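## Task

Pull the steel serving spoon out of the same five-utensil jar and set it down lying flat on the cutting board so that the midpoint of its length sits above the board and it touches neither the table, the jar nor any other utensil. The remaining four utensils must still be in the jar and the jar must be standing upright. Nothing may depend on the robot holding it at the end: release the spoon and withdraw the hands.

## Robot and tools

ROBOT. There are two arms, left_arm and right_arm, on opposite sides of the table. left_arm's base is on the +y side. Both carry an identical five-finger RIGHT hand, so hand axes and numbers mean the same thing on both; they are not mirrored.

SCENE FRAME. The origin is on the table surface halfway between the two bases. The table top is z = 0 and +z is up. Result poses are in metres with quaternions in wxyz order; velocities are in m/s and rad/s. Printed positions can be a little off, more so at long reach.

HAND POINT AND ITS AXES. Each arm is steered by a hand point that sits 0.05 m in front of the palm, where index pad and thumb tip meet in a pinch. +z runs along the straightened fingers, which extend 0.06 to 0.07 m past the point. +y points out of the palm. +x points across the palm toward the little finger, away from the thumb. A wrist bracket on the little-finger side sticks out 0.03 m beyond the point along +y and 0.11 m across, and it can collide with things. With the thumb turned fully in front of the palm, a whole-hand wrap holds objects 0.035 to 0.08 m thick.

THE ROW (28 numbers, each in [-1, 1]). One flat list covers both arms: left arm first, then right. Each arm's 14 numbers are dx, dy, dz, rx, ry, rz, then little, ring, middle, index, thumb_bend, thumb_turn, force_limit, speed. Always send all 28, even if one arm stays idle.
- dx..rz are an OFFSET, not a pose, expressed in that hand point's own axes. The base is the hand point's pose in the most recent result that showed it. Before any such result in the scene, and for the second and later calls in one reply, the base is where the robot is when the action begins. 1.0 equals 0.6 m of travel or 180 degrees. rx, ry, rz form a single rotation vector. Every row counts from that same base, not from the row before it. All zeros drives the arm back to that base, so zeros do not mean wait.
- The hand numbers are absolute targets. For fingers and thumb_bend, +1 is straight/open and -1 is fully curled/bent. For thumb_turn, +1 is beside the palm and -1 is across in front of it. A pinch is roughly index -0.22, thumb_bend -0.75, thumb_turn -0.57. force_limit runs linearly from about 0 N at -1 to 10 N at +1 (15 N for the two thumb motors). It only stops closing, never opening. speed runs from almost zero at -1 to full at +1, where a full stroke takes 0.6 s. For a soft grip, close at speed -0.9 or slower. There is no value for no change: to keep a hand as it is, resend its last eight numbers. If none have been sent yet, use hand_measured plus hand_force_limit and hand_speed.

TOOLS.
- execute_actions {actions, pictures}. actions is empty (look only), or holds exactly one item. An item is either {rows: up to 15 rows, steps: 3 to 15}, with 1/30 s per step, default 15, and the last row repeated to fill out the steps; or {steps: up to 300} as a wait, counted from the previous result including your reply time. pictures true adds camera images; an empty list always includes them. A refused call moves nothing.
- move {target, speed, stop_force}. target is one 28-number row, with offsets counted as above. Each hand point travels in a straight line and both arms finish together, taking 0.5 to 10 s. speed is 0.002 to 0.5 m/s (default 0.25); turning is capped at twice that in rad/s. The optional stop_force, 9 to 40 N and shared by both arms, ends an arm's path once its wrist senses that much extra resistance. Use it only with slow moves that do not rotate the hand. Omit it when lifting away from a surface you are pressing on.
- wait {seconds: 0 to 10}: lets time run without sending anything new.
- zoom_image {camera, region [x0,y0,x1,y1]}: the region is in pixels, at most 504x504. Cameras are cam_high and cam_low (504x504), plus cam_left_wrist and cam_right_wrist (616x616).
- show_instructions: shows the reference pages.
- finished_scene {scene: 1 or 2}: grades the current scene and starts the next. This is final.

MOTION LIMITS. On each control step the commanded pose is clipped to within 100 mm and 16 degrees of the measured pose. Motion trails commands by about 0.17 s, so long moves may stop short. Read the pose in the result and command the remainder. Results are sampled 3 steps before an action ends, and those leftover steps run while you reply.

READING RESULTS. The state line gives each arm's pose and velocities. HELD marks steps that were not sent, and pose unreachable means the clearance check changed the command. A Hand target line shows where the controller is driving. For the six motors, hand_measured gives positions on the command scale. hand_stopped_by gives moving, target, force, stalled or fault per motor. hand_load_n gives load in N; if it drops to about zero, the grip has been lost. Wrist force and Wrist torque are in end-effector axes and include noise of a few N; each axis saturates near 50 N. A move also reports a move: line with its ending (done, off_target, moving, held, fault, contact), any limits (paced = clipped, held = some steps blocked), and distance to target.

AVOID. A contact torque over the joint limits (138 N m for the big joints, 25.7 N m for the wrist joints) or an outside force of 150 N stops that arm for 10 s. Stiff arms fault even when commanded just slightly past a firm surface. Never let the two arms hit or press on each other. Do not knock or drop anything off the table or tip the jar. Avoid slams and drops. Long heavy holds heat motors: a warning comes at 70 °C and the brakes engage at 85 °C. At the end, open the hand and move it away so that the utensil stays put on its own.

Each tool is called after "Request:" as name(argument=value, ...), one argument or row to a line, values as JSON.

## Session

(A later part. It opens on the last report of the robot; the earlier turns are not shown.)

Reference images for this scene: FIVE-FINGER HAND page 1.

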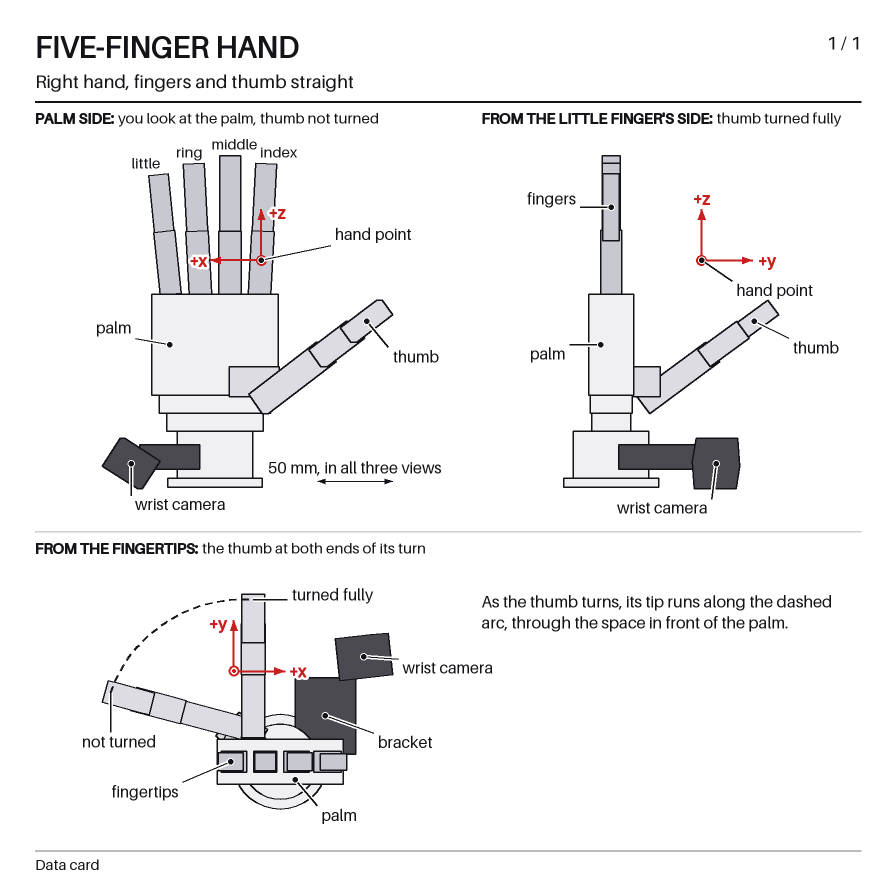

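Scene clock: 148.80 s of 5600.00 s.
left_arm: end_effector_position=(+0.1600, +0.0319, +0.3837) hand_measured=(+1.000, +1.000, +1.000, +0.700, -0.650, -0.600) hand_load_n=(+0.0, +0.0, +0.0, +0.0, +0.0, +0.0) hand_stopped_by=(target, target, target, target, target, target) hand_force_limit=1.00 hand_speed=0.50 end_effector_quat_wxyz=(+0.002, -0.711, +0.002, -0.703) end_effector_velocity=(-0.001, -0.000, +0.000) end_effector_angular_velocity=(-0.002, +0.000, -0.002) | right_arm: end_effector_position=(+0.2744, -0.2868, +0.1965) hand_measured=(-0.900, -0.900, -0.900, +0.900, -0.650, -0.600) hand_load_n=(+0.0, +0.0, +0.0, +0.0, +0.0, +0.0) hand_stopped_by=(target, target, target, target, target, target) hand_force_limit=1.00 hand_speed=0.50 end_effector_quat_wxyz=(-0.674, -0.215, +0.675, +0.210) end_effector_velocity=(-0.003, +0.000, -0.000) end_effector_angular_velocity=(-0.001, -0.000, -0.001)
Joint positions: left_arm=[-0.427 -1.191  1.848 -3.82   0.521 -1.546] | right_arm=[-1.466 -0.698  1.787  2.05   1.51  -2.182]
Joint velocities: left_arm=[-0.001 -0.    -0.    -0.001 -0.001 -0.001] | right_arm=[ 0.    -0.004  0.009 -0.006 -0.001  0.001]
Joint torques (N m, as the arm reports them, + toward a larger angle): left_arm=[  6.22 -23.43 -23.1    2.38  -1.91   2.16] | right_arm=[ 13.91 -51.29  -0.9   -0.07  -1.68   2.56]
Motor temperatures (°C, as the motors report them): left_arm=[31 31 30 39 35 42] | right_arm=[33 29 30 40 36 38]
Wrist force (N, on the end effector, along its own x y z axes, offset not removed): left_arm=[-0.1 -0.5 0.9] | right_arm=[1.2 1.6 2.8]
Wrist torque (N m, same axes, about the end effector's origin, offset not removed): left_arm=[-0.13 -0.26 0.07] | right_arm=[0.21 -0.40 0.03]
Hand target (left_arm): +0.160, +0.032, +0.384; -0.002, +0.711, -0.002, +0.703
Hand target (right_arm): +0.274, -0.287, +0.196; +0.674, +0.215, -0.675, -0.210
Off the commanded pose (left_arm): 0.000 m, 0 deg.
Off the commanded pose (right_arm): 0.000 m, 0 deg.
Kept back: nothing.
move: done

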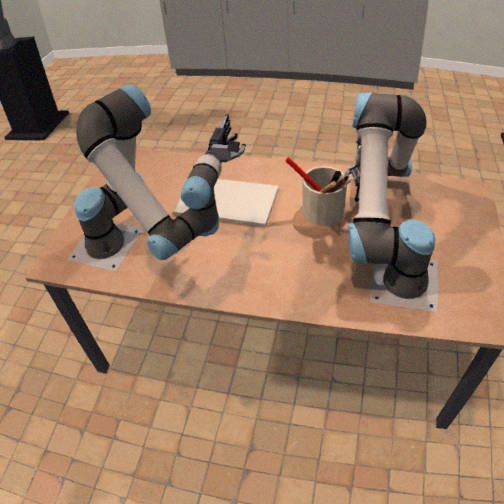

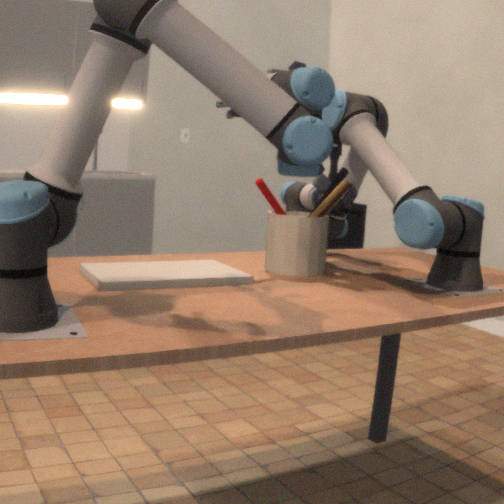

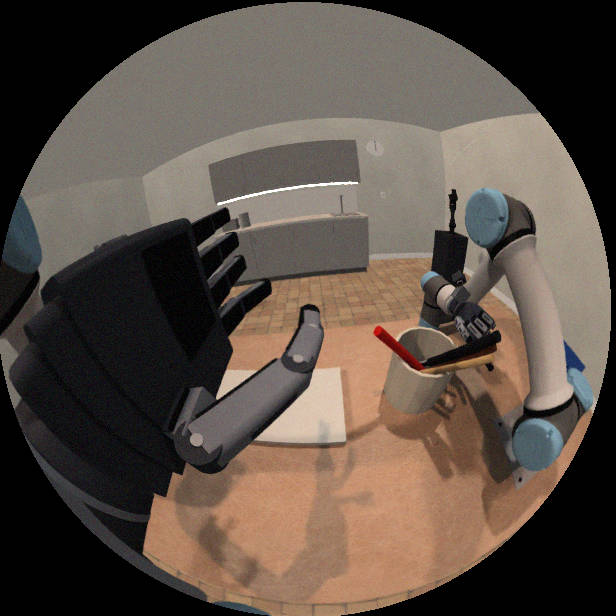

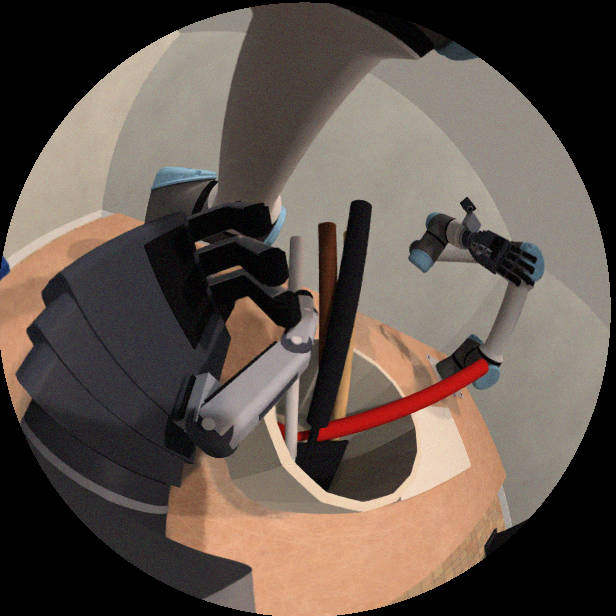

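Request:
move(
  target=[0,0,0,0,0,0, 1,1,1,0.7,-0.65,-0.6,1,0.5, 0,0,0.035,0,0,0,-0.9,-0.9,-0.9,0.9,-0.65,-0.6,1,0.5],
  speed=0.008,
  stop_force=9,
)

Request:
execute_actions(
  actions=[
    {"rows":[[0,0,0,0,0,0, 1,1,1,0.7,-0.65,-0.6,1,0.5, 0,0,0,0,0,0,-0.9,-0.9,-0.9,-0.8,-0.65,-0.6,1,-0.5]],"steps":5},
  ],
)

Request:
wait(
  seconds=2.7,
)

Scene clock: 154.67 s of 5600.00 s.
left_arm: end_effector_position=(+0.1600, +0.0319, +0.3837) hand_measured=(+1.000, +1.000, +1.000, +0.700, -0.650, -0.600) hand_load_n=(+0.0, +0.0, +0.0, +0.0, +0.0, +0.0) hand_stopped_by=(target, target, target, target, target, target) hand_force_limit=1.00 hand_speed=0.50 end_effector_quat_wxyz=(+0.002, -0.711, +0.002, -0.703) end_effector_velocity=(-0.000, +0.000, -0.000) end_effector_angular_velocity=(-0.001, -0.001, +0.001) | right_arm: end_effector_position=(+0.2537, -0.2870, +0.1964) hand_measured=(-0.900, -0.900, -0.900, +0.900, -0.650, -0.600) hand_load_n=(+0.0, +0.0, +0.0, +0.0, +0.5, -0.5) hand_stopped_by=(target, target, target, target, target, target) hand_force_limit=1.00 hand_speed=0.50 end_effector_quat_wxyz=(-0.674, -0.215, +0.675, +0.210) end_effector_velocity=(-0.002, -0.000, +0.000) end_effector_angular_velocity=(-0.002, -0.001, -0.000)
Joint positions: left_arm=[-0.427 -1.191  1.848 -3.82   0.521 -1.546] | right_arm=[-1.464 -0.72   1.849  2.009  1.507 -2.182]
Joint velocities: left_arm=[-0.001  0.     0.     0.     0.002 -0.002] | right_arm=[-0.    -0.003  0.007 -0.005 -0.     0.002]
Joint torques (N m, as the arm reports them, + toward a larger angle): left_arm=[  5.63 -23.48 -23.45   2.47  -1.9    2.16] | right_arm=[ 15.03 -48.78   4.12  -1.02  -1.68   2.3 ]
Motor temperatures (°C, as the motors report them): left_arm=[31 31 30 39 35 42] | right_arm=[33 29 30 40 36 38]
Wrist force (N, on the end effector, along its own x y z axes, offset not removed): left_arm=[-0.2 -0.9 1.1] | right_arm=[3.7 3.7 0.2]
Wrist torque (N m, same axes, about the end effector's origin, offset not removed): left_arm=[-0.11 -0.18 0.11] | right_arm=[0.55 -0.53 0.29]
Hand target (left_arm): +0.160, +0.032, +0.384; -0.002, +0.711, -0.002, +0.703
Hand target (right_arm): +0.253, -0.287, +0.196; +0.674, +0.215, -0.675, -0.210
Off the commanded pose (left_arm): 0.000 m, 0 deg.
Off the commanded pose (right_arm): 0.000 m, 0 deg.
Kept back: nothing.
After step 90, 0.07 s passed at rest.
move: done

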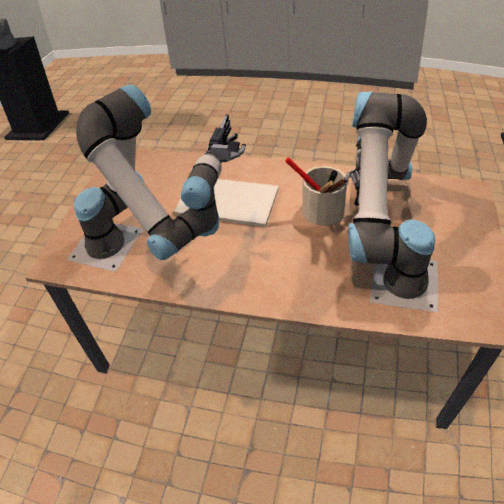

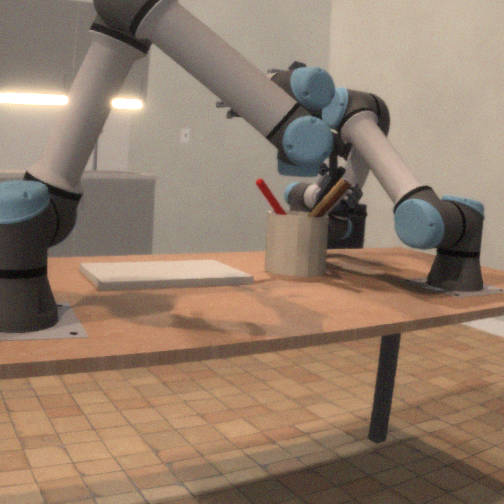

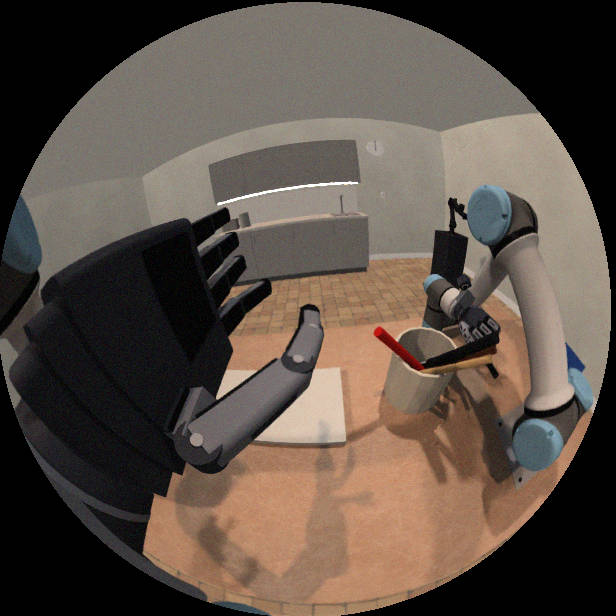

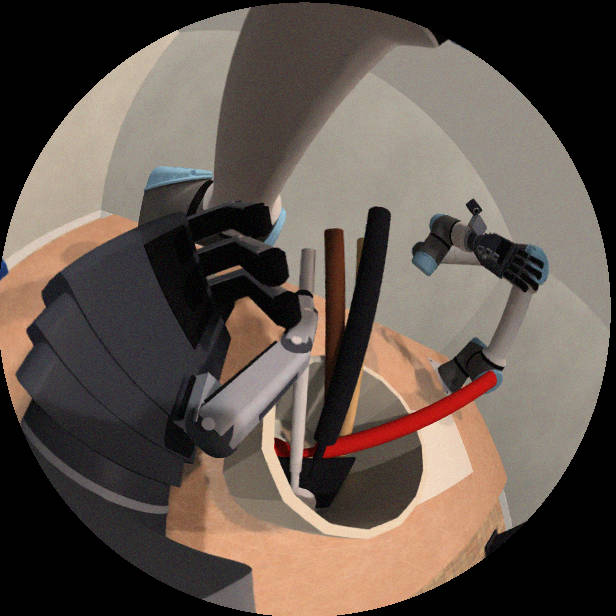

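Scene clock: 154.73 s of 5600.00 s.
left_arm: end_effector_position=(+0.1600, +0.0319, +0.3837) hand_measured=(+1.000, +1.000, +1.000, +0.700, -0.650, -0.600) hand_load_n=(+0.0, +0.0, +0.0, +0.0, +0.0, +0.0) hand_stopped_by=(target, target, target, target, target, target) hand_force_limit=1.00 hand_speed=0.50 end_effector_quat_wxyz=(+0.002, -0.711, +0.002, -0.703) end_effector_velocity=(-0.000, -0.000, -0.000) end_effector_angular_velocity=(+0.001, -0.000, -0.001) | right_arm: end_effector_position=(+0.2536, -0.2870, +0.1964) hand_measured=(-0.900, -0.900, -0.900, +0.900, -0.650, -0.600) hand_load_n=(+0.0, +0.0, +0.0, +0.0, +0.5, -0.5) hand_stopped_by=(target, target, target, moving, target, target) hand_force_limit=1.00 hand_speed=-0.50 end_effector_quat_wxyz=(-0.674, -0.215, +0.675, +0.210) end_effector_velocity=(-0.000, -0.000, +0.000) end_effector_angular_velocity=(+0.002, -0.001, +0.001)
Joint positions: left_arm=[-0.427 -1.191  1.848 -3.82   0.521 -1.546] | right_arm=[-1.464 -0.72   1.85   2.009  1.507 -2.182]
Joint velocities: left_arm=[ 0.     0.001 -0.001 -0.    -0.001  0.001] | right_arm=[-0.    -0.001  0.    -0.     0.001 -0.002]
Joint torques (N m, as the arm reports them, + toward a larger angle): left_arm=[  6.18 -23.45 -23.54   2.38  -2.02   2.15] | right_arm=[ 13.85 -48.14   2.24  -0.86  -1.24   2.39]
Motor temperatures (°C, as the motors report them): left_arm=[31 31 30 39 35 42] | right_arm=[33 29 30 40 36 38]
Wrist force (N, on the end effector, along its own x y z axes, offset not removed): left_arm=[-0.1 -1.8 0.4] | right_arm=[0.7 1.9 1.0]
Wrist torque (N m, same axes, about the end effector's origin, offset not removed): left_arm=[-0.32 -0.25 0.03] | right_arm=[0.26 -0.25 0.04]
Steps of this call (steps 1 to 2: the first 2 steps of this action). Readings (end_effector_position | what the end effector reports):
1: left_arm (+0.1600, +0.0319, +0.3837) | right_arm (+0.2536, -0.2870, +0.1964) | left_arm hand_measured=(+1.000, +1.000, +1.000, +0.700, -0.650, -0.600) hand_load_n=(+0.0, +0.0, +0.0, +0.0, +0.0, +0.0) hand_stopped_by=(target, target, target, target, target, target) hand_force_limit=1.00 hand_speed=0.50 | right_arm hand_measured=(-0.900, -0.900, -0.900, +0.900, -0.650, -0.600) hand_load_n=(+0.0, +0.0, +0.0, +0.0, +0.5, -0.5) hand_stopped_by=(target, target, target, moving, target, target) hand_force_limit=1.00 hand_speed=-0.50
2: the state above

Scene clock: 157.53 s of 5600.00 s.
left_arm: end_effector_position=(+0.1600, +0.0319, +0.3837) hand_measured=(+1.000, +1.000, +1.000, +0.700, -0.650, -0.600) hand_load_n=(+0.0, +0.0, +0.0, +0.0, +0.0, +0.0) hand_stopped_by=(target, target, target, target, target, target) hand_force_limit=1.00 hand_speed=0.50 end_effector_quat_wxyz=(+0.002, -0.711, +0.002, -0.703) end_effector_velocity=(-0.001, -0.000, -0.000) end_effector_angular_velocity=(+0.000, -0.001, -0.002) | right_arm: end_effector_position=(+0.2537, -0.2869, +0.1964) hand_measured=(-0.900, -0.900, -0.900, -0.246, -0.650, -0.600) hand_load_n=(+0.0, +0.0, +0.0, +10.5, +1.0, +0.0) hand_stopped_by=(target, target, target, force, target, target) hand_force_limit=1.00 hand_speed=-0.50 end_effector_quat_wxyz=(-0.674, -0.215, +0.675, +0.210) end_effector_velocity=(-0.000, +0.000, +0.000) end_effector_angular_velocity=(-0.000, -0.000, +0.001)
Joint positions: left_arm=[-0.427 -1.191  1.848 -3.82   0.521 -1.546] | right_arm=[-1.464 -0.72   1.849  2.009  1.507 -2.182]
Joint velocities: left_arm=[-0.001  0.001  0.     0.    -0.001 -0.001] | right_arm=[ 0.001 -0.     0.     0.     0.     0.   ]
Joint torques (N m, as the arm reports them, + toward a larger angle): left_arm=[  6.42 -23.35 -23.83   2.46  -1.86   2.19] | right_arm=[  7.32 -29.26 -18.73   4.27   1.77   2.18]
Motor temperatures (°C, as the motors report them): left_arm=[31 31 30 39 35 42] | right_arm=[33 29 30 40 36 38]
Wrist force (N, on the end effector, along its own x y z axes, offset not removed): left_arm=[-0.4 -1.1 0.2] | right_arm=[0.4 1.4 3.6]
Wrist torque (N m, same axes, about the end effector's origin, offset not removed): left_arm=[-0.20 -0.13 0.07] | right_arm=[0.19 -0.40 -0.04]
Hand target (left_arm): +0.160, +0.032, +0.384; -0.002, +0.711, -0.002, +0.703
Hand target (right_arm): +0.254, -0.287, +0.196; +0.674, +0.215, -0.675, -0.210
Off the commanded pose (left_arm): 0.000 m, 0 deg.
Off the commanded pose (right_arm): 0.000 m, 0 deg.
Kept back: nothing.
Steps of this call (steps 1 to 3: the last 3 steps of your previous action; steps 4 to 84: nothing new was sent). Readings (end_effector_position | what the end effector reports):
1: left_arm (+0.1600, +0.0319, +0.3837) | right_arm (+0.2536, -0.2870, +0.1964) | left_arm hand_measured=(+1.000, +1.000, +1.000, +0.700, -0.650, -0.600) hand_load_n=(+0.0, +0.0, +0.0, +0.0, +0.0, +0.0) hand_stopped_by=(target, target, target, target, target, target) hand_force_limit=1.00 hand_speed=0.50 | right_arm hand_measured=(-0.900, -0.900, -0.900, +0.900, -0.650, -0.600) hand_load_n=(+0.0, +0.0, +0.0, +0.0, +0.5, -0.5) hand_stopped_by=(target, target, target, moving, target, target) hand_force_limit=1.00 hand_speed=-0.50
2: left_arm (+0.1600, +0.0319, +0.3837) | right_arm (+0.2536, -0.2870, +0.1964) | left_arm hand_measured=(+1.000, +1.000, +1.000, +0.700, -0.650, -0.600) hand_load_n=(+0.0, +0.0, +0.0, +0.0, +0.0, +0.0) hand_stopped_by=(target, target, target, target, target, target) hand_force_limit=1.00 hand_speed=0.50 | right_arm hand_measured=(-0.900, -0.900, -0.900, +0.874, -0.650, -0.600) hand_load_n=(+0.0, +0.0, +0.0, +0.0, +0.5, -0.5) hand_stopped_by=(target, target, target, moving, target, target) hand_force_limit=1.00 hand_speed=-0.50
4: left_arm (+0.1600, +0.0319, +0.3837) | right_arm (+0.2536, -0.2870, +0.1964) | left_arm hand_measured=(+1.000, +1.000, +1.000, +0.700, -0.650, -0.600) hand_load_n=(+0.0, +0.0, +0.0, +0.0, +0.0, +0.0) hand_stopped_by=(target, target, target, target, target, target) hand_force_limit=1.00 hand_speed=0.50 | right_arm hand_measured=(-0.900, -0.900, -0.900, +0.820, -0.650, -0.600) hand_load_n=(+0.0, +0.0, +0.0, +0.0, +0.5, -0.5) hand_stopped_by=(target, target, target, moving, target, target) hand_force_limit=1.00 hand_speed=-0.50
8: left_arm (+0.1600, +0.0319, +0.3837) | right_arm (+0.2536, -0.2870, +0.1964) | left_arm hand_measured=(+1.000, +1.000, +1.000, +0.700, -0.650, -0.600) hand_load_n=(+0.0, +0.0, +0.0, +0.0, +0.0, +0.0) hand_stopped_by=(target, target, target, target, target, target) hand_force_limit=1.00 hand_speed=0.50 | right_arm hand_measured=(-0.900, -0.900, -0.900, +0.708, -0.650, -0.600) hand_load_n=(+0.0, +0.0, +0.0, +0.0, +0.5, -0.5) hand_stopped_by=(target, target, target, moving, target, target) hand_force_limit=1.00 hand_speed=-0.50
84: the state above

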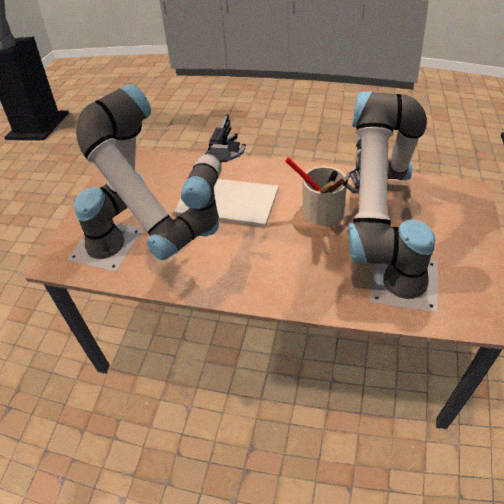

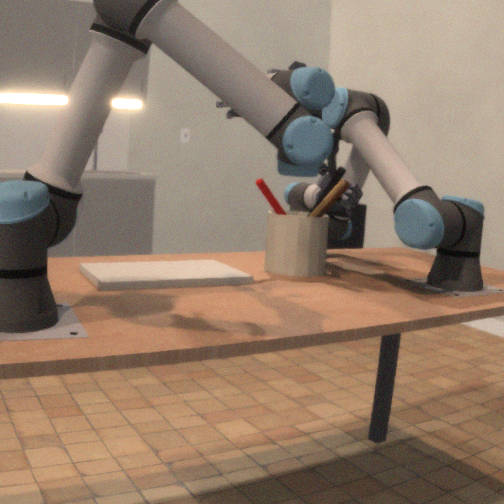

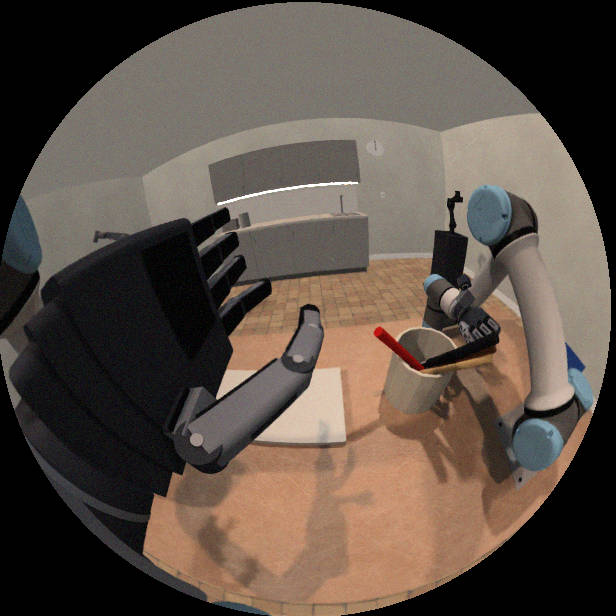

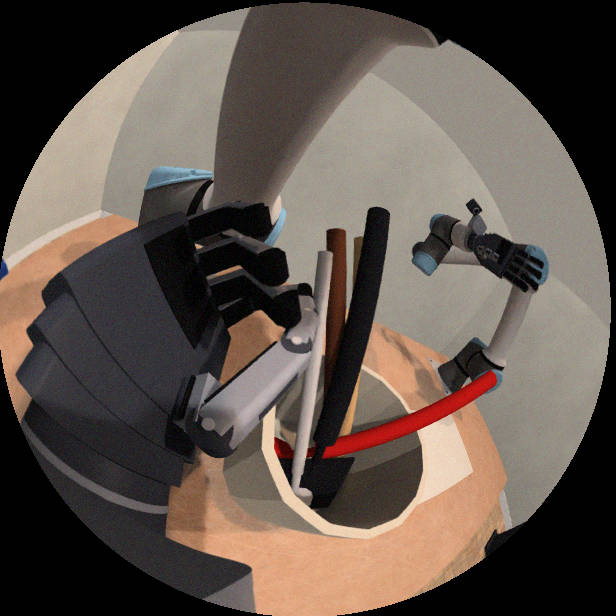

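Request:
move(
  target=[0,0,0,0,0,0, 1,1,1,0.7,-0.65,-0.6,1,0.5, 0,0,-0.04,0,0,0,-0.9,-0.9,-0.9,0.9,-0.65,-0.6,1,0.5],
  speed=0.015,
)

Request:
move(
  target=[0,0,0,0,0,0, 1,1,1,0.7,-0.65,-0.6,1,0.5, 0,0.022,0,0,0,0,-0.9,-0.9,-0.9,0.9,-0.65,-0.6,1,0.5],
  speed=0.01,
  stop_force=9,
)

Scene clock: 159.67 s of 5600.00 s.
left_arm: end_effector_position=(+0.1600, +0.0319, +0.3837) hand_measured=(+1.000, +1.000, +1.000, +0.700, -0.650, -0.600) hand_load_n=(+0.0, +0.0, +0.0, +0.0, +0.0, +0.0) hand_stopped_by=(target, target, target, target, target, target) hand_force_limit=1.00 hand_speed=0.50 end_effector_quat_wxyz=(+0.002, -0.711, +0.002, -0.703) end_effector_velocity=(+0.001, +0.000, +0.000) end_effector_angular_velocity=(-0.001, +0.000, +0.002) | right_arm: end_effector_position=(+0.2773, -0.2868, +0.1965) hand_measured=(-0.900, -0.900, -0.900, +0.900, -0.650, -0.600) hand_load_n=(+0.0, +0.0, +0.0, +0.0, +0.0, +0.0) hand_stopped_by=(target, target, target, target, target, target) hand_force_limit=1.00 hand_speed=0.50 end_effector_quat_wxyz=(-0.674, -0.215, +0.675, +0.210) end_effector_velocity=(+0.002, +0.000, -0.000) end_effector_angular_velocity=(-0.002, +0.000, +0.000)
Joint positions: left_arm=[-0.427 -1.191  1.848 -3.82   0.521 -1.546] | right_arm=[-1.467 -0.695  1.778  2.056  1.51  -2.182]
Joint velocities: left_arm=[ 0.002 -0.001 -0.     0.001 -0.    -0.001] | right_arm=[ 0.     0.003 -0.008  0.005 -0.     0.002]
Joint torques (N m, as the arm reports them, + toward a larger angle): left_arm=[  5.87 -23.74 -23.17   2.48  -1.92   2.08] | right_arm=[-14.12 -32.38 -20.69   4.71   1.96   2.25]
Motor temperatures (°C, as the motors report them): left_arm=[31 31 30 39 35 42] | right_arm=[33 29 30 40 36 38]
Wrist force (N, on the end effector, along its own x y z axes, offset not removed): left_arm=[-1.0 -0.6 -0.2] | right_arm=[-0.2 2.6 1.2]
Wrist torque (N m, same axes, about the end effector's origin, offset not removed): left_arm=[-0.04 -0.08 0.02] | right_arm=[0.48 -0.05 0.09]
Hand target (left_arm): +0.160, +0.032, +0.384; -0.002, +0.711, -0.002, +0.703
Hand target (right_arm): +0.278, -0.287, +0.196; +0.674, +0.215, -0.675, -0.210
Off the commanded pose (left_arm): 0.000 m, 0 deg.
Off the commanded pose (right_arm): 0.000 m, 0 deg.
Kept back: nothing.
move: done

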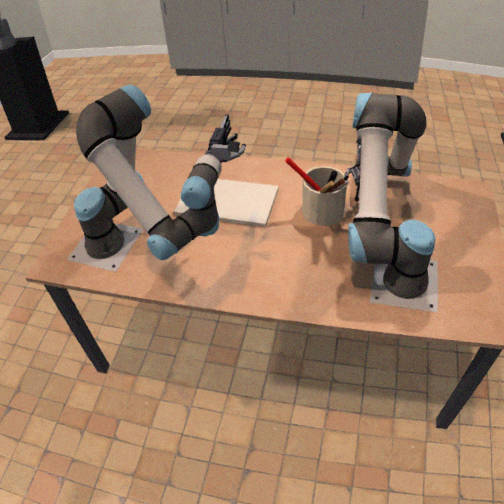

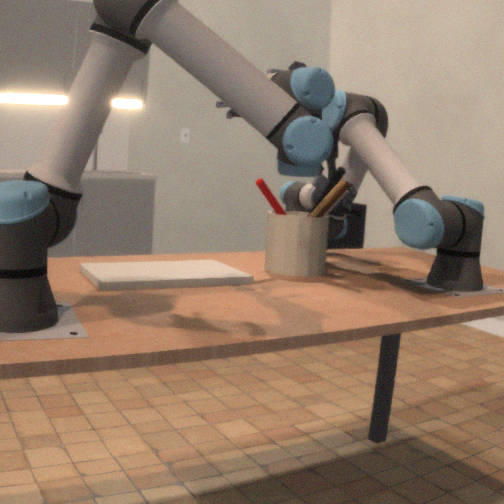

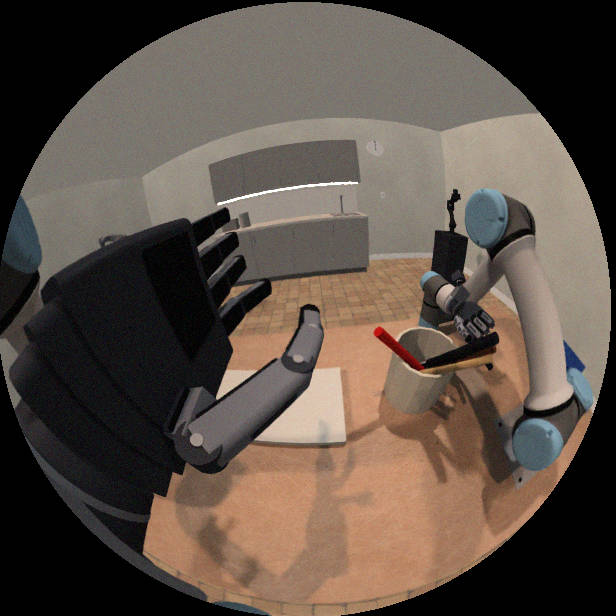

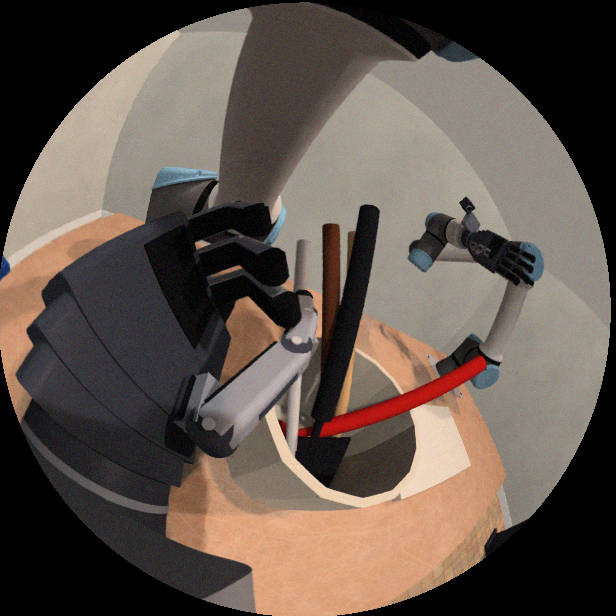

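Scene clock: 161.20 s of 5600.00 s.
left_arm: end_effector_position=(+0.1600, +0.0319, +0.3837) hand_measured=(+1.000, +1.000, +1.000, +0.700, -0.650, -0.600) hand_load_n=(+0.0, +0.0, +0.0, +0.0, +0.0, +0.0) hand_stopped_by=(target, target, target, target, target, target) hand_force_limit=1.00 hand_speed=0.50 end_effector_quat_wxyz=(+0.002, -0.711, +0.002, -0.703) end_effector_velocity=(+0.000, +0.000, +0.000) end_effector_angular_velocity=(-0.002, +0.000, +0.001) | right_arm: end_effector_position=(+0.2772, -0.2764, +0.2038) hand_measured=(-0.900, -0.900, -0.900, +0.900, -0.650, -0.600) hand_load_n=(+0.0, +0.0, +0.0, +0.0, +0.0, +0.0) hand_stopped_by=(target, target, target, target, target, target) hand_force_limit=1.00 hand_speed=0.50 end_effector_quat_wxyz=(-0.674, -0.215, +0.675, +0.210) end_effector_velocity=(+0.000, +0.003, +0.002) end_effector_angular_velocity=(-0.000, +0.000, -0.001)
Joint positions: left_arm=[-0.427 -1.191  1.848 -3.82   0.521 -1.546] | right_arm=[-1.446 -0.706  1.77   2.075  1.49  -2.182]
Joint velocities: left_arm=[ 0.    -0.     0.    -0.001  0.001 -0.001] | right_arm=[ 0.005 -0.002 -0.002  0.005 -0.006  0.   ]
Joint torques (N m, as the arm reports them, + toward a larger angle): left_arm=[  6.14 -22.76 -23.25   2.39  -1.99   2.11] | right_arm=[ 12.99 -49.22 -18.66   4.97  -1.83   2.49]
Motor temperatures (°C, as the motors report them): left_arm=[31 31 30 39 35 42] | right_arm=[33 29 30 40 36 38]
Wrist force (N, on the end effector, along its own x y z axes, offset not removed): left_arm=[0.1 -2.1 0.4] | right_arm=[0.4 2.6 3.1]
Wrist torque (N m, same axes, about the end effector's origin, offset not removed): left_arm=[-0.36 -0.29 0.07] | right_arm=[0.31 -0.24 -0.07]
Hand target (left_arm): +0.160, +0.032, +0.384; -0.002, +0.711, -0.002, +0.703
Hand target (right_arm): +0.277, -0.276, +0.204; +0.674, +0.215, -0.675, -0.210
Off the commanded pose (left_arm): 0.000 m, 0 deg.
Off the commanded pose (right_arm): 0.000 m, 0 deg.
Kept back: nothing.
move: done

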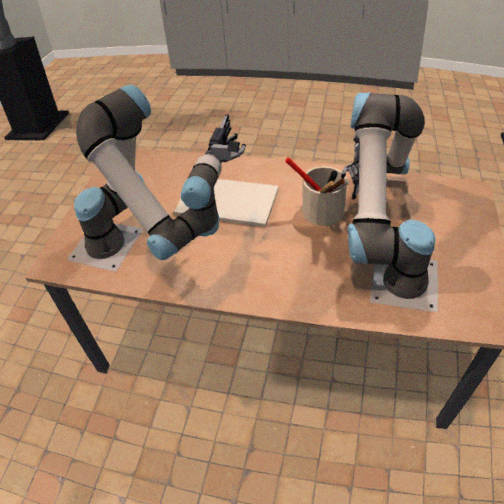

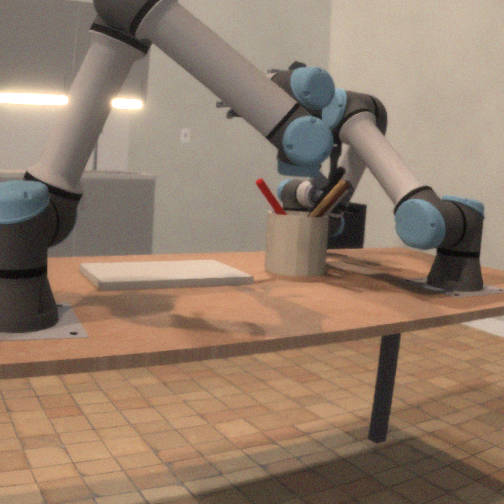

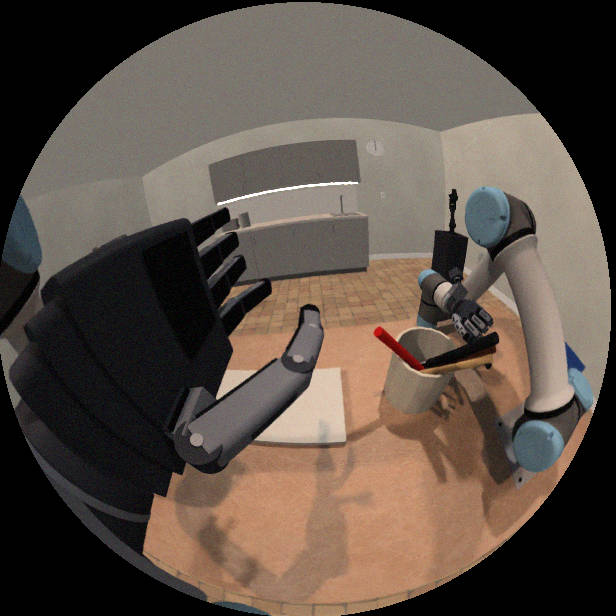

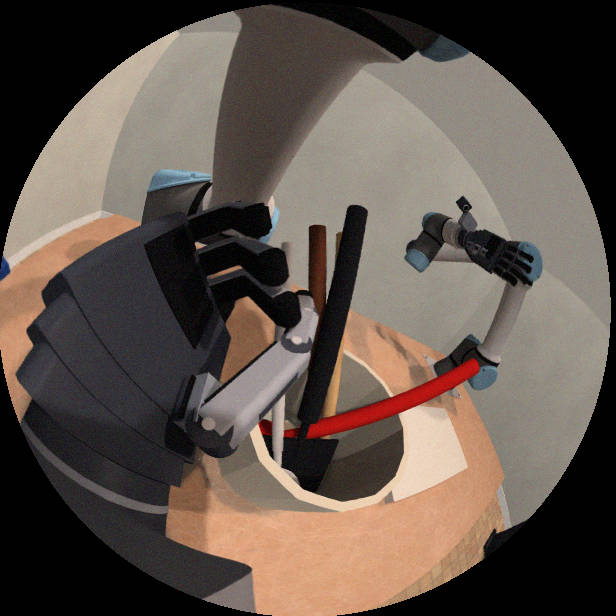

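Steel now at px 285. Advance and close.

Request:
move(
  target=[0,0,0,0,0,0, 1,1,1,0.7,-0.65,-0.6,1,0.5, 0,0,0.035,0,0,0,-0.9,-0.9,-0.9,0.9,-0.65,-0.6,1,0.5],
  speed=0.008,
  stop_force=9,
)

Request:
execute_actions(
  actions=[
    {"rows":[[0,0,0,0,0,0, 1,1,1,0.7,-0.65,-0.6,1,0.5, 0,0,0,0,0,0,-0.9,-0.9,-0.9,-0.8,-0.65,-0.6,1,-0.5]],"steps":5},
  ],
)

Request:
wait(
  seconds=2.7,
)

Scene clock: 164.27 s of 5600.00 s.
left_arm: end_effector_position=(+0.1600, +0.0319, +0.3837) hand_measured=(+1.000, +1.000, +1.000, +0.700, -0.650, -0.600) hand_load_n=(+0.0, +0.0, +0.0, +0.0, +0.0, +0.0) hand_stopped_by=(target, target, target, target, target, target) hand_force_limit=1.00 hand_speed=0.50 end_effector_quat_wxyz=(+0.002, -0.711, +0.002, -0.703) end_effector_velocity=(-0.001, +0.000, +0.001) end_effector_angular_velocity=(-0.003, +0.002, -0.002) | right_arm: end_effector_position=(+0.2566, -0.2765, +0.2038) hand_measured=(-0.900, -0.900, -0.900, +0.900, -0.650, -0.600) hand_load_n=(+0.0, +0.0, +0.0, +0.0, +0.0, +0.0) hand_stopped_by=(target, target, target, target, target, target) hand_force_limit=1.00 hand_speed=0.50 end_effector_quat_wxyz=(-0.674, -0.215, +0.675, +0.210) end_effector_velocity=(-0.003, +0.001, +0.000) end_effector_angular_velocity=(+0.002, +0.000, +0.001)
Joint positions: left_arm=[-0.427 -1.191  1.848 -3.82   0.521 -1.546] | right_arm=[-1.443 -0.729  1.833  2.035  1.486 -2.182]
Joint velocities: left_arm=[-0.001 -0.002 -0.    -0.001 -0.001  0.001] | right_arm=[ 0.003 -0.003  0.008 -0.005 -0.002 -0.002]
Joint torques (N m, as the arm reports them, + toward a larger angle): left_arm=[  5.76 -23.15 -23.65   2.44  -1.93   2.11] | right_arm=[ 13.67 -49.13  -1.51  -0.59  -1.87   2.54]
Motor temperatures (°C, as the motors report them): left_arm=[31 31 30 39 35 42] | right_arm=[33 29 30 40 36 38]
Wrist force (N, on the end effector, along its own x y z axes, offset not removed): left_arm=[0.7 -1.2 1.0] | right_arm=[1.8 2.6 0.5]
Wrist torque (N m, same axes, about the end effector's origin, offset not removed): left_arm=[-0.24 -0.40 0.07] | right_arm=[0.51 -0.45 0.20]
Hand target (left_arm): +0.160, +0.032, +0.384; -0.002, +0.711, -0.002, +0.703
Hand target (right_arm): +0.256, -0.276, +0.204; +0.674, +0.215, -0.675, -0.210
Off the commanded pose (left_arm): 0.000 m, 0 deg.
Off the commanded pose (right_arm): 0.000 m, 0 deg.
Kept back: nothing.
move: done

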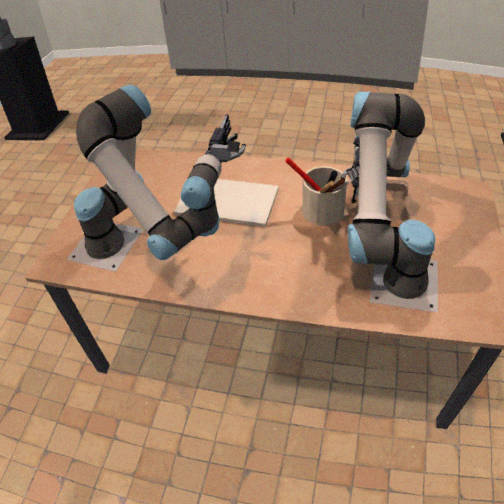

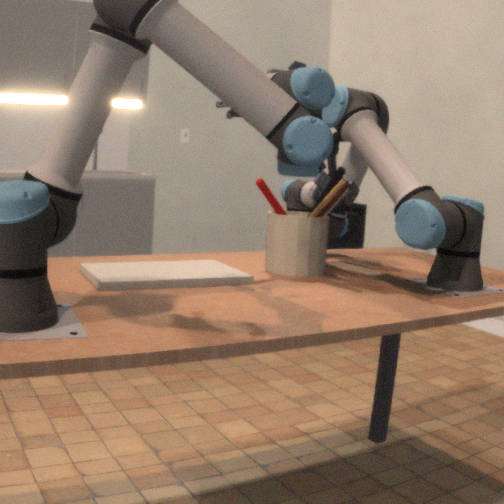

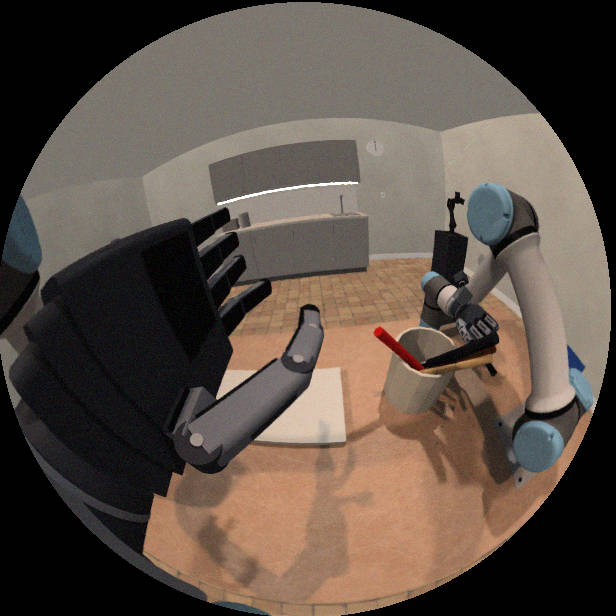

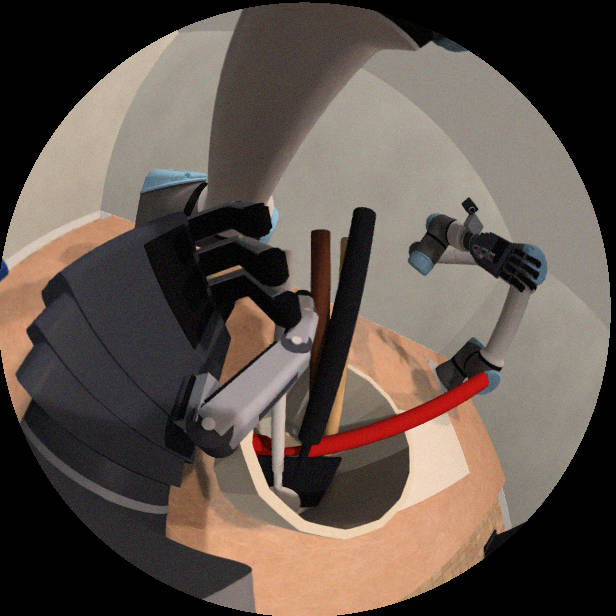

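Scene clock: 164.33 s of 5600.00 s.
left_arm: end_effector_position=(+0.1600, +0.0319, +0.3837) hand_measured=(+1.000, +1.000, +1.000, +0.700, -0.650, -0.600) hand_load_n=(+0.0, +0.0, +0.0, +0.0, +0.0, +0.0) hand_stopped_by=(target, target, target, target, target, target) hand_force_limit=1.00 hand_speed=0.50 end_effector_quat_wxyz=(+0.002, -0.711, +0.002, -0.703) end_effector_velocity=(-0.001, -0.000, +0.000) end_effector_angular_velocity=(-0.001, -0.000, -0.001) | right_arm: end_effector_position=(+0.2565, -0.2765, +0.2038) hand_measured=(-0.900, -0.900, -0.900, +0.900, -0.650, -0.600) hand_load_n=(+0.0, +0.0, +0.0, +0.0, +0.0, +0.0) hand_stopped_by=(target, target, target, moving, target, target) hand_force_limit=1.00 hand_speed=-0.50 end_effector_quat_wxyz=(-0.674, -0.215, +0.675, +0.210) end_effector_velocity=(-0.000, +0.000, +0.000) end_effector_angular_velocity=(+0.002, -0.000, -0.001)
Joint positions: left_arm=[-0.427 -1.191  1.848 -3.82   0.521 -1.546] | right_arm=[-1.443 -0.729  1.833  2.035  1.486 -2.182]
Joint velocities: left_arm=[-0.001 -0.     0.     0.     0.    -0.001] | right_arm=[ 0.    -0.     0.    -0.    -0.001 -0.002]
Joint torques (N m, as the arm reports them, + toward a larger angle): left_arm=[  6.5  -23.72 -24.13   2.57  -1.92   2.11] | right_arm=[ 14.27 -47.76   1.97  -0.75  -1.64   2.33]
Motor temperatures (°C, as the motors report them): left_arm=[31 31 30 39 35 42] | right_arm=[33 29 30 40 36 38]
Wrist force (N, on the end effector, along its own x y z axes, offset not removed): left_arm=[0.3 -0.9 1.0] | right_arm=[2.3 3.1 2.1]
Wrist torque (N m, same axes, about the end effector's origin, offset not removed): left_arm=[-0.12 -0.26 0.08] | right_arm=[0.48 -0.49 0.18]
Steps of this call (steps 1 to 2: the first 2 steps of this action). Readings (end_effector_position | what the end effector reports):
1: left_arm (+0.1600, +0.0319, +0.3837) | right_arm (+0.2565, -0.2765, +0.2038) | left_arm hand_measured=(+1.000, +1.000, +1.000, +0.700, -0.650, -0.600) hand_load_n=(+0.0, +0.0, +0.0, +0.0, +0.0, +0.0) hand_stopped_by=(target, target, target, target, target, target) hand_force_limit=1.00 hand_speed=0.50 | right_arm hand_measured=(-0.900, -0.900, -0.900, +0.900, -0.650, -0.600) hand_load_n=(+0.0, +0.0, +0.0, +0.0, +0.0, +0.0) hand_stopped_by=(target, target, target, moving, target, target) hand_force_limit=1.00 hand_speed=-0.50
2: the state above

Scene clock: 167.13 s of 5600.00 s.
left_arm: end_effector_position=(+0.1600, +0.0319, +0.3837) hand_measured=(+1.000, +1.000, +1.000, +0.700, -0.650, -0.600) hand_load_n=(+0.0, +0.0, +0.0, +0.0, +0.0, +0.0) hand_stopped_by=(target, target, target, target, target, target) hand_force_limit=1.00 hand_speed=0.50 end_effector_quat_wxyz=(+0.002, -0.711, +0.002, -0.703) end_effector_velocity=(-0.001, -0.000, -0.000) end_effector_angular_velocity=(+0.001, -0.000, -0.001) | right_arm: end_effector_position=(+0.2566, -0.2764, +0.2038) hand_measured=(-0.900, -0.900, -0.900, -0.246, -0.650, -0.600) hand_load_n=(+0.0, +0.0, +0.0, +10.5, +1.0, +0.0) hand_stopped_by=(target, target, target, force, target, target) hand_force_limit=1.00 hand_speed=-0.50 end_effector_quat_wxyz=(-0.674, -0.215, +0.675, +0.210) end_effector_velocity=(-0.000, +0.001, +0.000) end_effector_angular_velocity=(-0.000, -0.000, -0.001)
Joint positions: left_arm=[-0.427 -1.191  1.848 -3.82   0.521 -1.546] | right_arm=[-1.443 -0.729  1.833  2.035  1.486 -2.182]
Joint velocities: left_arm=[-0.001  0.001 -0.    -0.    -0.     0.001] | right_arm=[ 0.001 -0.    -0.     0.    -0.002  0.   ]
Joint torques (N m, as the arm reports them, + toward a larger angle): left_arm=[  6.17 -23.08 -23.28   2.44  -1.94   2.16] | right_arm=[  5.68 -28.1  -18.63   4.35   1.2    2.35]
Motor temperatures (°C, as the motors report them): left_arm=[31 31 30 39 35 42] | right_arm=[33 29 30 40 36 38]
Wrist force (N, on the end effector, along its own x y z axes, offset not removed): left_arm=[0.4 -0.8 0.6] | right_arm=[1.5 2.3 2.6]
Wrist torque (N m, same axes, about the end effector's origin, offset not removed): left_arm=[-0.18 -0.37 0.12] | right_arm=[0.39 -0.37 0.07]
Hand target (left_arm): +0.160, +0.032, +0.384; -0.002, +0.711, -0.002, +0.703
Hand target (right_arm): +0.257, -0.276, +0.204; +0.674, +0.215, -0.675, -0.210
Off the commanded pose (left_arm): 0.000 m, 0 deg.
Off the commanded pose (right_arm): 0.000 m, 0 deg.
Kept back: nothing.
Steps of this call (steps 1 to 3: the last 3 steps of your previous action; steps 4 to 84: nothing new was sent). Readings (end_effector_position | what the end effector reports):
1: left_arm (+0.1600, +0.0319, +0.3837) | right_arm (+0.2565, -0.2765, +0.2038) | left_arm hand_measured=(+1.000, +1.000, +1.000, +0.700, -0.650, -0.600) hand_load_n=(+0.0, +0.0, +0.0, +0.0, +0.0, +0.0) hand_stopped_by=(target, target, target, target, target, target) hand_force_limit=1.00 hand_speed=0.50 | right_arm hand_measured=(-0.900, -0.900, -0.900, +0.900, -0.650, -0.600) hand_load_n=(+0.0, +0.0, +0.0, +0.0, +0.0, +0.0) hand_stopped_by=(target, target, target, moving, target, target) hand_force_limit=1.00 hand_speed=-0.50
2: left_arm (+0.1600, +0.0319, +0.3837) | right_arm (+0.2565, -0.2765, +0.2038) | left_arm hand_measured=(+1.000, +1.000, +1.000, +0.700, -0.650, -0.600) hand_load_n=(+0.0, +0.0, +0.0, +0.0, +0.0, +0.0) hand_stopped_by=(target, target, target, target, target, target) hand_force_limit=1.00 hand_speed=0.50 | right_arm hand_measured=(-0.900, -0.900, -0.900, +0.874, -0.650, -0.600) hand_load_n=(+0.0, +0.0, +0.0, +0.0, +0.0, +0.0) hand_stopped_by=(target, target, target, moving, target, target) hand_force_limit=1.00 hand_speed=-0.50
4: left_arm (+0.1600, +0.0319, +0.3837) | right_arm (+0.2565, -0.2765, +0.2038) | left_arm hand_measured=(+1.000, +1.000, +1.000, +0.700, -0.650, -0.600) hand_load_n=(+0.0, +0.0, +0.0, +0.0, +0.0, +0.0) hand_stopped_by=(target, target, target, target, target, target) hand_force_limit=1.00 hand_speed=0.50 | right_arm hand_measured=(-0.900, -0.900, -0.900, +0.820, -0.650, -0.600) hand_load_n=(+0.0, +0.0, +0.0, +0.0, +0.0, +0.0) hand_stopped_by=(target, target, target, moving, target, target) hand_force_limit=1.00 hand_speed=-0.50
8: left_arm (+0.1600, +0.0319, +0.3837) | right_arm (+0.2565, -0.2765, +0.2038) | left_arm hand_measured=(+1.000, +1.000, +1.000, +0.700, -0.650, -0.600) hand_load_n=(+0.0, +0.0, +0.0, +0.0, +0.0, +0.0) hand_stopped_by=(target, target, target, target, target, target) hand_force_limit=1.00 hand_speed=0.50 | right_arm hand_measured=(-0.900, -0.900, -0.900, +0.708, -0.650, -0.600) hand_load_n=(+0.0, +0.0, +0.0, +0.0, +0.0, +0.0) hand_stopped_by=(target, target, target, moving, target, target) hand_force_limit=1.00 hand_speed=-0.50
84: the state above

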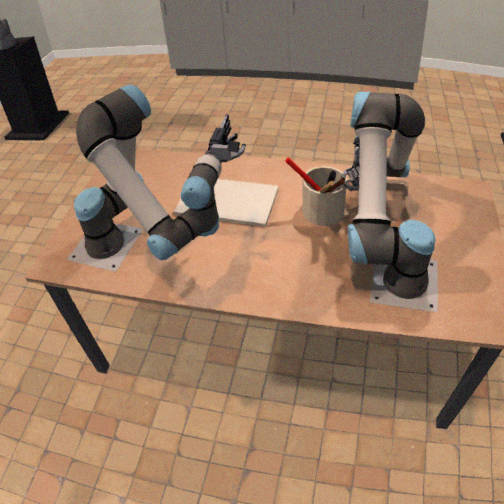

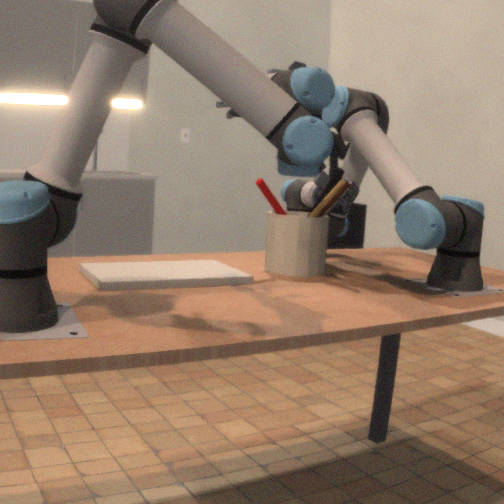

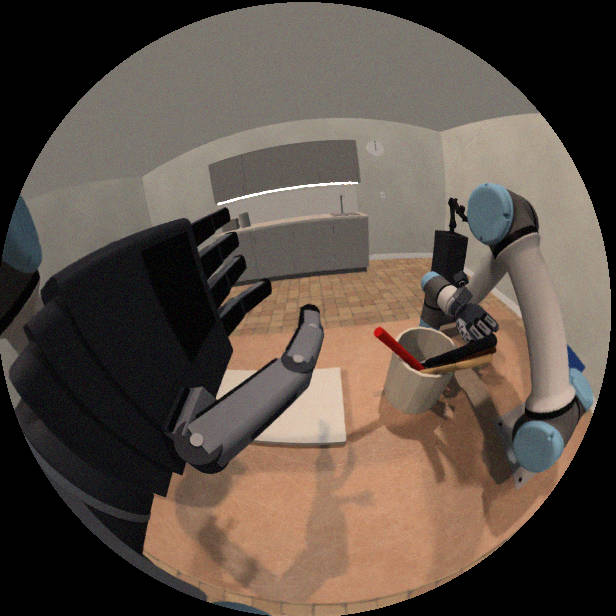

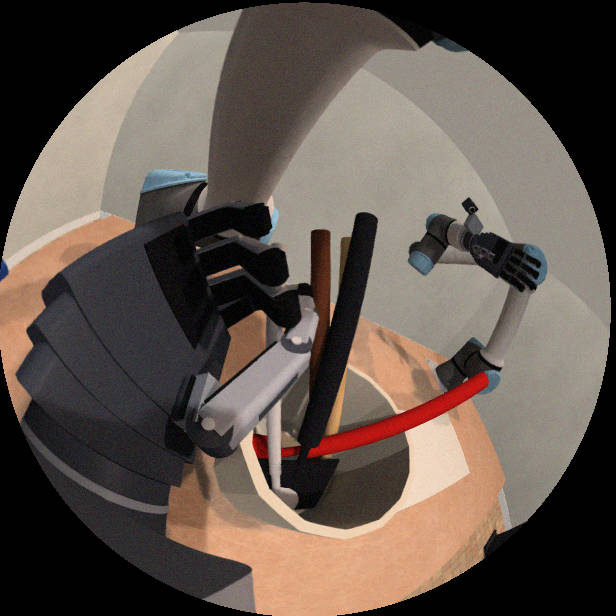

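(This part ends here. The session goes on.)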